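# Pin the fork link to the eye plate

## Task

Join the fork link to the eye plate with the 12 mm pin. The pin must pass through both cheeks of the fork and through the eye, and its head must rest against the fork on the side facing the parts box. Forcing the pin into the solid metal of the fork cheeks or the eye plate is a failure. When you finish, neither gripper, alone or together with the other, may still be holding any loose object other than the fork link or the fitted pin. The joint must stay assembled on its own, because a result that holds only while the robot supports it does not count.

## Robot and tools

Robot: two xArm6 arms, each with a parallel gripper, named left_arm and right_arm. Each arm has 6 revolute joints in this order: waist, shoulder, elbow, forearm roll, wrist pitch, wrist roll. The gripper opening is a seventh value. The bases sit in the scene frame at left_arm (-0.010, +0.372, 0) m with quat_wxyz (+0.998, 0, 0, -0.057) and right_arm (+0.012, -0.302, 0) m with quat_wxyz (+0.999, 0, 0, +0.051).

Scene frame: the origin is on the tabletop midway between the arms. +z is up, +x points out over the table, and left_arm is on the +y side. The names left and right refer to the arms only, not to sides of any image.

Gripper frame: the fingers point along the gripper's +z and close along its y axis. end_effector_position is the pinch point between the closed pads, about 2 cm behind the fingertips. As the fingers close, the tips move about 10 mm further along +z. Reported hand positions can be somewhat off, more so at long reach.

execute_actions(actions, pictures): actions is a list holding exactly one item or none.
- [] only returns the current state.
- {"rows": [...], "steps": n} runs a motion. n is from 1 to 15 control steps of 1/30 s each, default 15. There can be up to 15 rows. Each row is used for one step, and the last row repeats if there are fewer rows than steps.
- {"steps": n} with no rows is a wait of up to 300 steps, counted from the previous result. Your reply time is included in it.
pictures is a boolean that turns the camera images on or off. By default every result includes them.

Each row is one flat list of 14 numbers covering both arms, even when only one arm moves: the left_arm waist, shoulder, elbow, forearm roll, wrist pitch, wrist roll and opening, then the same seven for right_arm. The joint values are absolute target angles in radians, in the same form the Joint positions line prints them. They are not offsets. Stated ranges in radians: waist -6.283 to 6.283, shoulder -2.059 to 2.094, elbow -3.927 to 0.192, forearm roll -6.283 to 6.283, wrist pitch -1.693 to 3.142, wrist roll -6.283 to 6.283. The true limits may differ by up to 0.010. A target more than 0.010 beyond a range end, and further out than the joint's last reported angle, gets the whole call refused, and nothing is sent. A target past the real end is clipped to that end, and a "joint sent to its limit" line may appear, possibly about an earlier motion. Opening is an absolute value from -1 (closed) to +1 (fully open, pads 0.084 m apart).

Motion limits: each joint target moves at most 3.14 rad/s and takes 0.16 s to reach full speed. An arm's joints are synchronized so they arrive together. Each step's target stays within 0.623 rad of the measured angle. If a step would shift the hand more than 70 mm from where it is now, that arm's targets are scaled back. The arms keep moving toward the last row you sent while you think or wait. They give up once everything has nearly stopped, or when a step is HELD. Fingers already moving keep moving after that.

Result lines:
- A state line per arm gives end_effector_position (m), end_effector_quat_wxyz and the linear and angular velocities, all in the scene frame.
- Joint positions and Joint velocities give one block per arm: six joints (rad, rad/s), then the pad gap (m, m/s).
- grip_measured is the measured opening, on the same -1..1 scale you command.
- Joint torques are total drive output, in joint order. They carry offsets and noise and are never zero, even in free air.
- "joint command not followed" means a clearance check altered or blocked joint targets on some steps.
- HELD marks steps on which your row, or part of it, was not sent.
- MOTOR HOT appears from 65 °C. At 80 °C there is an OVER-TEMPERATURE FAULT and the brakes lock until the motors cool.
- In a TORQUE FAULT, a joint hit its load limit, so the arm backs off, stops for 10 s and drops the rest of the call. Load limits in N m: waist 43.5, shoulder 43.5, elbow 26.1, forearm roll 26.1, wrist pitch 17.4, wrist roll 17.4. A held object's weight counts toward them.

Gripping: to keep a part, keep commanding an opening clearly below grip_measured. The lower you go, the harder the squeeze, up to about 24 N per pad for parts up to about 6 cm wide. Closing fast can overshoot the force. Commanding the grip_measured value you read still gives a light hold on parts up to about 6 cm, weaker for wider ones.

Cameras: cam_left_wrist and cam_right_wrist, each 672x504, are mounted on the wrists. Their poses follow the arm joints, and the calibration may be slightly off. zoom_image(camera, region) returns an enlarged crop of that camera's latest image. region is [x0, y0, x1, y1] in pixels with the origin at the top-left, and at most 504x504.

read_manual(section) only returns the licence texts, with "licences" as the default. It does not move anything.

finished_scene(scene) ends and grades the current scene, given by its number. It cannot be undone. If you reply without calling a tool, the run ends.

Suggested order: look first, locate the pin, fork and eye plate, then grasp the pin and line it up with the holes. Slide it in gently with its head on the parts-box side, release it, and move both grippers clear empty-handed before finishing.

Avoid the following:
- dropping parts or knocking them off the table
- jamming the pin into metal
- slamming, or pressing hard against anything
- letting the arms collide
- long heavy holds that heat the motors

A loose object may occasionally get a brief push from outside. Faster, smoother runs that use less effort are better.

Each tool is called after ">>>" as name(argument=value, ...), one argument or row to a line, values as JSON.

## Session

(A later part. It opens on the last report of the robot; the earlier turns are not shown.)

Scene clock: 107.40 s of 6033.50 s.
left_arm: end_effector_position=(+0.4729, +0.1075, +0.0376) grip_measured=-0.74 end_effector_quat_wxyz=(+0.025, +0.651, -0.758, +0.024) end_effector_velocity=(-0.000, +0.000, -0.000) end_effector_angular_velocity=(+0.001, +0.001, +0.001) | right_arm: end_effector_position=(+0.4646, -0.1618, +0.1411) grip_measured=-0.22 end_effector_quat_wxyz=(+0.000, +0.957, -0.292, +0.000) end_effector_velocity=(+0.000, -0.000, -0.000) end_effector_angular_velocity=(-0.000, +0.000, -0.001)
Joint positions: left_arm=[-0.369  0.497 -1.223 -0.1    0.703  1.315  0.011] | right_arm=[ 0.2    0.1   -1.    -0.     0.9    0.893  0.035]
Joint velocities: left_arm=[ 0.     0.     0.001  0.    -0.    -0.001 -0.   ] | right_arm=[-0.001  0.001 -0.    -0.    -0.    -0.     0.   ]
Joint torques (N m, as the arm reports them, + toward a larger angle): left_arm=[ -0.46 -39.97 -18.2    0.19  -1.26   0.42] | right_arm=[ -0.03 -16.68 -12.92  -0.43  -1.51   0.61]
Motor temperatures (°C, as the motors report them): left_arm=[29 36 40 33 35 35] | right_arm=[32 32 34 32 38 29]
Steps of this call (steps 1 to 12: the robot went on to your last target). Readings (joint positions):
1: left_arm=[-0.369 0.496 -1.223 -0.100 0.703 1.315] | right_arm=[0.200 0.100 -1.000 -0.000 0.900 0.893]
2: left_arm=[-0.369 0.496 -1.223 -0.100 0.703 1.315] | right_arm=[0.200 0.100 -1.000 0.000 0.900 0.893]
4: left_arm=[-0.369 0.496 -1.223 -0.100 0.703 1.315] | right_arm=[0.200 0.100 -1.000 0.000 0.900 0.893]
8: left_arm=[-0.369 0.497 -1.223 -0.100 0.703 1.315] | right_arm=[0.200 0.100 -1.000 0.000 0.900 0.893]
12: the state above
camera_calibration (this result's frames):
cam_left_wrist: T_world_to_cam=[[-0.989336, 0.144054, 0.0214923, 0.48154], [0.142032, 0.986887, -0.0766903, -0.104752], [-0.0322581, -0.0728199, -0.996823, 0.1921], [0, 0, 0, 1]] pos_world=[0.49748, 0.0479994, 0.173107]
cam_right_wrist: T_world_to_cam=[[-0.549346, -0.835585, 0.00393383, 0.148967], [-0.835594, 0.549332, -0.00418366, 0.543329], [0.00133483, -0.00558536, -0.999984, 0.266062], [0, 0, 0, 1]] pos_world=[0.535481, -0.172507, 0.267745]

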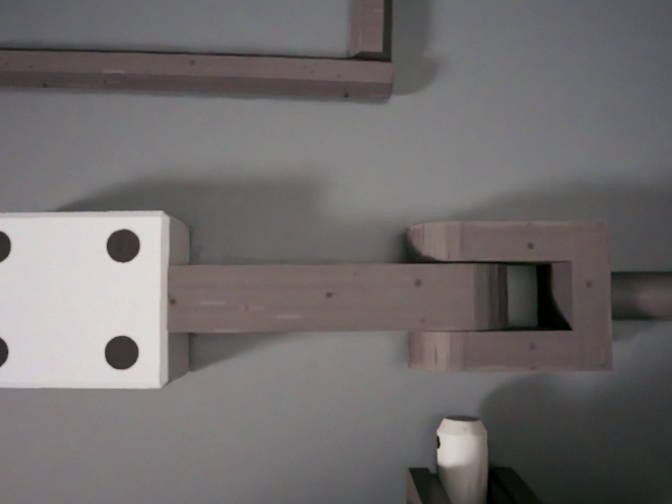

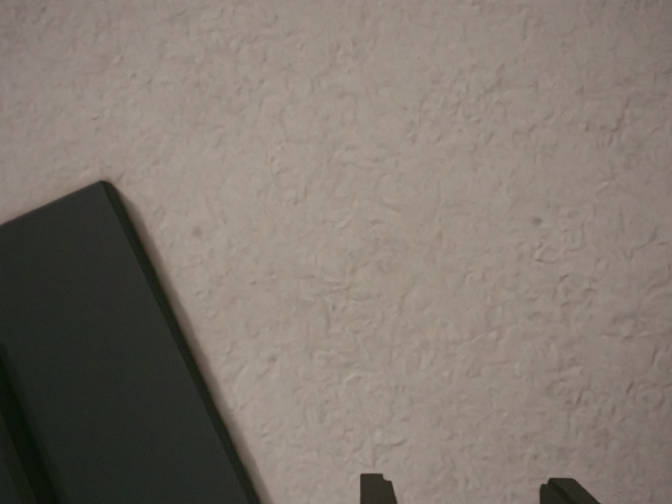

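>>> execute_actions(
  actions=[
    {"rows":[[-0.3684,0.505,-1.2261,-0.1,0.6982,1.3156,-1,0.2,0.1,-1.0,0,0.9,0.893,-0.2]]},
  ],
  pictures=false,
)

>>> execute_actions(
  actions=[
    {"rows":[[-0.3684,0.5066,-1.2259,-0.1,0.6964,1.3156,-1,0.2,0.1,-1.0,0,0.9,0.893,-0.2]]},
  ],
  pictures=false,
)

>>> execute_actions(
  actions=[
    {"rows":[[-0.3684,0.5082,-1.2257,-0.1,0.6946,1.3156,-1,0.2,0.1,-1.0,0,0.9,0.893,-0.2]]},
  ],
  pictures=false,
)

>>> execute_actions(
  actions=[
    {"rows":[[-0.3684,0.5,-1.2269,-0.1,0.704,1.3156,-1,0.2,0.1,-1.0,0,0.9,0.893,-0.2]]},
  ],
  pictures=false,
)

>>> execute_actions(
  actions=[
    {"rows":[[-0.3854,0.51,-1.2434,-0.1,0.7105,1.2986,-1,0.2,0.1,-1.0,0,0.9,0.893,-0.2]]},
  ],
  pictures=false,
)

>>> execute_actions(
  actions=[
    {"steps":10},
  ],
)

>>> zoom_image(
  camera="cam_left_wrist",
  region=[370, 300, 570, 500],
)

Scene clock: 118.03 s of 6033.50 s.
left_arm: end_effector_position=(+0.4739, +0.1075, +0.0348) grip_measured=-0.74 end_effector_quat_wxyz=(+0.025, +0.651, -0.758, +0.024) end_effector_velocity=(+0.000, -0.000, +0.000) end_effector_angular_velocity=(-0.000, -0.001, -0.001) | right_arm: end_effector_position=(+0.4646, -0.1618, +0.1411) grip_measured=-0.22 end_effector_quat_wxyz=(+0.000, +0.957, -0.292, +0.000) end_effector_velocity=(+0.000, +0.000, -0.001) end_effector_angular_velocity=(-0.000, +0.000, -0.001)
Joint positions: left_arm=[-0.368  0.505 -1.226 -0.1    0.698  1.316  0.011] | right_arm=[ 0.2    0.1   -1.     0.     0.9    0.893  0.035]
Joint velocities: left_arm=[ 0.     0.    -0.001  0.    -0.001  0.     0.   ] | right_arm=[ 0.     0.002  0.     0.    -0.002  0.001  0.   ]
Joint torques (N m, as the arm reports them, + toward a larger angle): left_arm=[ -0.01 -39.57 -18.14   0.2   -1.42   0.32] | right_arm=[ -0.18 -16.92 -12.84  -0.39  -1.6    0.6 ]
Motor temperatures (°C, as the motors report them): left_arm=[29 37 40 33 35 35] | right_arm=[32 32 34 32 38 29]
Steps of this call (steps 1 to 15: the robot went on to your last target; steps 16 to 90: nothing new was sent; then 7.13 s passed at rest; steps 91 to 105: all 15 steps of this action). Readings (joint positions):
91: left_arm=[-0.369 0.497 -1.223 -0.100 0.703 1.315] | right_arm=[0.200 0.100 -1.000 -0.000 0.900 0.893]
92: left_arm=[-0.369 0.498 -1.223 -0.100 0.702 1.315] | right_arm=[0.200 0.100 -1.000 -0.000 0.900 0.893]
94: left_arm=[-0.369 0.502 -1.225 -0.100 0.700 1.315] | right_arm=[0.200 0.100 -1.000 -0.000 0.900 0.893]
98: left_arm=[-0.368 0.504 -1.226 -0.100 0.699 1.316] | right_arm=[0.200 0.100 -1.000 -0.000 0.900 0.893]
105: the state above

Scene clock: 118.53 s of 6033.50 s.
left_arm: end_effector_position=(+0.4740, +0.1075, +0.0341) grip_measured=-0.74 end_effector_quat_wxyz=(+0.025, +0.651, -0.758, +0.024) end_effector_velocity=(+0.000, -0.000, +0.000) end_effector_angular_velocity=(-0.001, -0.000, +0.001) | right_arm: end_effector_position=(+0.4646, -0.1618, +0.1411) grip_measured=-0.22 end_effector_quat_wxyz=(+0.000, +0.957, -0.292, +0.000) end_effector_velocity=(-0.000, +0.001, +0.001) end_effector_angular_velocity=(+0.000, -0.002, +0.003)
Joint positions: left_arm=[-0.368  0.506 -1.226 -0.1    0.696  1.316  0.011] | right_arm=[ 0.2    0.1   -1.     0.     0.9    0.893  0.035]
Joint velocities: left_arm=[ 0.     0.    -0.001 -0.002 -0.001 -0.    -0.   ] | right_arm=[ 0.003 -0.001  0.    -0.    -0.    -0.    -0.   ]
Joint torques (N m, as the arm reports them, + toward a larger angle): left_arm=[ -0.18 -38.06 -17.31   0.49  -1.32   0.35] | right_arm=[  0.02 -16.91 -12.86  -0.41  -1.57   0.56]
Motor temperatures (°C, as the motors report them): left_arm=[29 37 40 33 35 35] | right_arm=[32 32 34 32 38 29]
Steps of this call (steps 1 to 15: all 15 steps of this action). Readings (joint positions):
1: left_arm=[-0.368 0.505 -1.226 -0.100 0.698 1.316] | right_arm=[0.200 0.100 -1.000 -0.000 0.900 0.893]
2: left_arm=[-0.368 0.505 -1.226 -0.100 0.698 1.316] | right_arm=[0.200 0.100 -1.000 -0.000 0.900 0.893]
4: left_arm=[-0.368 0.506 -1.226 -0.100 0.697 1.316] | right_arm=[0.200 0.100 -1.000 0.000 0.900 0.893]
8: left_arm=[-0.368 0.506 -1.226 -0.100 0.697 1.316] | right_arm=[0.200 0.100 -1.000 0.000 0.900 0.893]
15: the state above

Scene clock: 119.03 s of 6033.50 s.
left_arm: end_effector_position=(+0.4741, +0.1074, +0.0334) grip_measured=-0.74 end_effector_quat_wxyz=(+0.025, +0.651, -0.758, +0.024) end_effector_velocity=(-0.000, +0.000, -0.000) end_effector_angular_velocity=(-0.000, +0.000, +0.001) | right_arm: end_effector_position=(+0.4646, -0.1618, +0.1411) grip_measured=-0.22 end_effector_quat_wxyz=(+0.000, +0.957, -0.292, +0.000) end_effector_velocity=(+0.000, +0.000, +0.000) end_effector_angular_velocity=(+0.000, -0.001, +0.001)
Joint positions: left_arm=[-0.368  0.508 -1.226 -0.1    0.695  1.316  0.011] | right_arm=[ 0.2    0.1   -1.    -0.     0.9    0.893  0.035]
Joint velocities: left_arm=[ 0.     0.001 -0.    -0.    -0.001 -0.    -0.   ] | right_arm=[ 0.001 -0.001 -0.     0.    -0.001 -0.    -0.   ]
Joint torques (N m, as the arm reports them, + toward a larger angle): left_arm=[ -0.33 -35.58 -16.13   0.49  -1.47   0.48] | right_arm=[  0.   -16.85 -12.91  -0.29  -1.57   0.55]
Motor temperatures (°C, as the motors report them): left_arm=[29 37 40 33 35 35] | right_arm=[32 32 34 32 38 29]
Steps of this call (steps 1 to 15: all 15 steps of this action). Readings (joint positions):
1: left_arm=[-0.368 0.506 -1.226 -0.100 0.696 1.316] | right_arm=[0.200 0.100 -1.000 0.000 0.900 0.893]
2: left_arm=[-0.368 0.507 -1.226 -0.100 0.696 1.316] | right_arm=[0.200 0.100 -1.000 -0.000 0.900 0.893]
4: left_arm=[-0.368 0.507 -1.226 -0.100 0.695 1.316] | right_arm=[0.200 0.100 -1.000 0.000 0.900 0.893]
8: left_arm=[-0.368 0.507 -1.226 -0.100 0.695 1.316] | right_arm=[0.200 0.100 -1.000 -0.000 0.900 0.893]
15: the state above

Scene clock: 119.53 s of 6033.50 s.
left_arm: end_effector_position=(+0.4737, +0.1074, +0.0370) grip_measured=-0.74 end_effector_quat_wxyz=(+0.025, +0.651, -0.758, +0.023) end_effector_velocity=(+0.001, -0.001, +0.002) end_effector_angular_velocity=(-0.001, -0.003, -0.001) | right_arm: end_effector_position=(+0.4646, -0.1618, +0.1411) grip_measured=-0.22 end_effector_quat_wxyz=(+0.000, +0.957, -0.292, +0.000) end_effector_velocity=(+0.000, +0.000, +0.001) end_effector_angular_velocity=(+0.001, -0.002, +0.001)
Joint positions: left_arm=[-0.368  0.5   -1.227 -0.1    0.704  1.316  0.011] | right_arm=[ 0.2    0.1   -1.    -0.     0.9    0.893  0.035]
Joint velocities: left_arm=[-0.    -0.003 -0.001  0.001  0.001 -0.    -0.   ] | right_arm=[ 0.001 -0.002  0.    -0.    -0.    -0.     0.   ]
Joint torques (N m, as the arm reports them, + toward a larger angle): left_arm=[ -0.58 -39.61 -18.1    0.33  -1.4    0.26] | right_arm=[ -0.15 -16.79 -12.87  -0.27  -1.54   0.62]
Motor temperatures (°C, as the motors report them): left_arm=[29 37 40 33 35 35] | right_arm=[32 32 34 32 38 29]
Steps of this call (steps 1 to 15: all 15 steps of this action). Readings (joint positions):
1: left_arm=[-0.368 0.508 -1.226 -0.100 0.695 1.316] | right_arm=[0.200 0.100 -1.000 0.000 0.900 0.893]
2: left_arm=[-0.368 0.507 -1.226 -0.100 0.696 1.316] | right_arm=[0.200 0.100 -1.000 0.000 0.900 0.893]
4: left_arm=[-0.368 0.504 -1.226 -0.100 0.700 1.316] | right_arm=[0.200 0.100 -1.000 0.000 0.900 0.893]
8: left_arm=[-0.368 0.502 -1.226 -0.100 0.703 1.316] | right_arm=[0.200 0.100 -1.000 -0.000 0.900 0.893]
15: the state above

Scene clock: 120.03 s of 6033.50 s.
left_arm: end_effector_position=(+0.4724, +0.0975, +0.0373) grip_measured=-0.74 end_effector_quat_wxyz=(+0.026, +0.651, -0.758, +0.023) end_effector_velocity=(-0.000, -0.001, -0.000) end_effector_angular_velocity=(+0.000, +0.000, +0.000) | right_arm: end_effector_position=(+0.4646, -0.1618, +0.1411) grip_measured=-0.22 end_effector_quat_wxyz=(+0.000, +0.957, -0.292, +0.000) end_effector_velocity=(-0.001, -0.000, -0.000) end_effector_angular_velocity=(-0.001, +0.002, +0.000)
Joint positions: left_arm=[-0.385  0.51  -1.243 -0.1    0.71   1.299  0.011] | right_arm=[ 0.2    0.1   -1.     0.     0.9    0.893  0.035]
Joint velocities: left_arm=[-0.001  0.001 -0.001  0.001  0.    -0.002  0.   ] | right_arm=[ 0.     0.    -0.     0.     0.002 -0.     0.   ]
Joint torques (N m, as the arm reports them, + toward a larger angle): left_arm=[ -0.27 -40.21 -18.42   0.3   -1.27   0.24] | right_arm=[ -0.03 -16.66 -12.88  -0.47  -1.5    0.62]
Motor temperatures (°C, as the motors report them): left_arm=[29 37 40 33 35 35] | right_arm=[32 32 34 32 38 29]
Steps of this call (steps 1 to 15: all 15 steps of this action). Readings (joint positions):
1: left_arm=[-0.369 0.500 -1.227 -0.100 0.704 1.315] | right_arm=[0.200 0.100 -1.000 -0.000 0.900 0.893]
2: left_arm=[-0.370 0.502 -1.229 -0.100 0.705 1.312] | right_arm=[0.200 0.100 -1.000 0.000 0.900 0.893]
4: left_arm=[-0.378 0.506 -1.237 -0.100 0.708 1.306] | right_arm=[0.200 0.100 -1.000 -0.000 0.900 0.893]
8: left_arm=[-0.384 0.509 -1.242 -0.100 0.710 1.300] | right_arm=[0.200 0.100 -1.000 -0.000 0.900 0.893]
15: the state above

Scene clock: 120.37 s of 6033.50 s.
left_arm: end_effector_position=(+0.4723, +0.0973, +0.0373) grip_measured=-0.74 end_effector_quat_wxyz=(+0.026, +0.651, -0.758, +0.023) end_effector_velocity=(+0.000, -0.000, +0.000) end_effector_angular_velocity=(-0.001, -0.000, +0.000) | right_arm: end_effector_position=(+0.4646, -0.1618, +0.1411) grip_measured=-0.22 end_effector_quat_wxyz=(+0.000, +0.957, -0.292, +0.000) end_effector_velocity=(+0.000, +0.000, -0.000) end_effector_angular_velocity=(+0.000, -0.000, +0.000)
Joint positions: left_arm=[-0.385  0.51  -1.243 -0.1    0.71   1.299  0.011] | right_arm=[ 0.2    0.1   -1.     0.     0.9    0.893  0.035]
Joint velocities: left_arm=[-0.     0.    -0.001 -0.    -0.     0.    -0.   ] | right_arm=[ 0.001  0.001 -0.     0.    -0.001  0.    -0.   ]
Joint torques (N m, as the arm reports them, + toward a larger angle): left_arm=[  0.   -40.42 -18.11   0.42  -1.46   0.32] | right_arm=[ -0.02 -16.88 -13.02  -0.29  -1.53   0.66]
Motor temperatures (°C, as the motors report them): left_arm=[29 37 40 33 35 35] | right_arm=[32 32 34 32 38 29]
Steps of this call (steps 1 to 10: the robot went on to your last target). Readings (joint positions):
1: left_arm=[-0.385 0.510 -1.243 -0.100 0.710 1.299] | right_arm=[0.200 0.100 -1.000 0.000 0.900 0.893]
2: left_arm=[-0.385 0.510 -1.243 -0.100 0.710 1.299] | right_arm=[0.200 0.100 -1.000 0.000 0.900 0.893]
4: left_arm=[-0.385 0.510 -1.243 -0.100 0.710 1.299] | right_arm=[0.200 0.100 -1.000 -0.000 0.900 0.893]
8: left_arm=[-0.385 0.510 -1.243 -0.100 0.710 1.299] | right_arm=[0.200 0.100 -1.000 -0.000 0.900 0.893]
10: the state above
camera_calibration (this result's frames):
cam_left_wrist: T_world_to_cam=[[-0.989232, 0.144572, 0.0227968, 0.48233], [0.142434, 0.986785, -0.0772495, -0.0948238], [-0.0336637, -0.0731706, -0.996751, 0.191743], [0, 0, 0, 1]] pos_world=[0.497097, 0.0378693, 0.1728]
cam_right_wrist: T_world_to_cam=[[-0.549346, -0.835585, 0.00393372, 0.148967], [-0.835594, 0.549332, -0.00418362, 0.543329], [0.00133485, -0.00558525, -0.999984, 0.266062], [0, 0, 0, 1]] pos_world=[0.535481, -0.172507, 0.267745]

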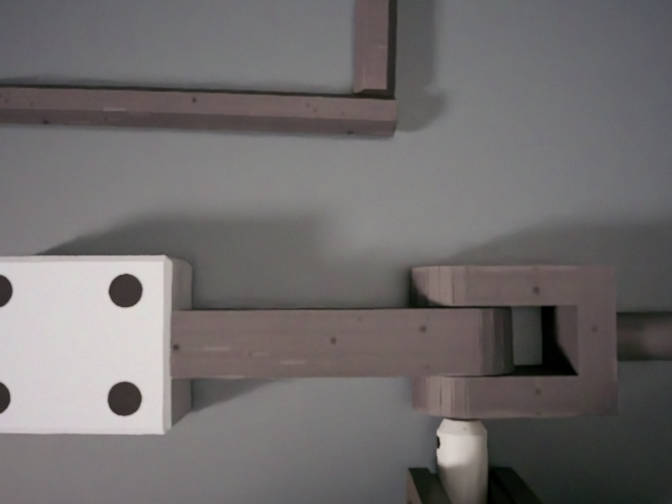

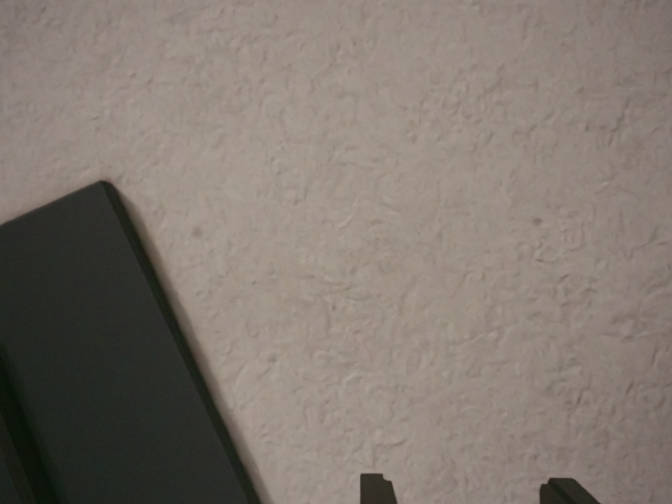

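Region (370, 300, 570, 500) of cam_left_wrist's 672x504 image, scaled by 2.520, with more detail than that image has.

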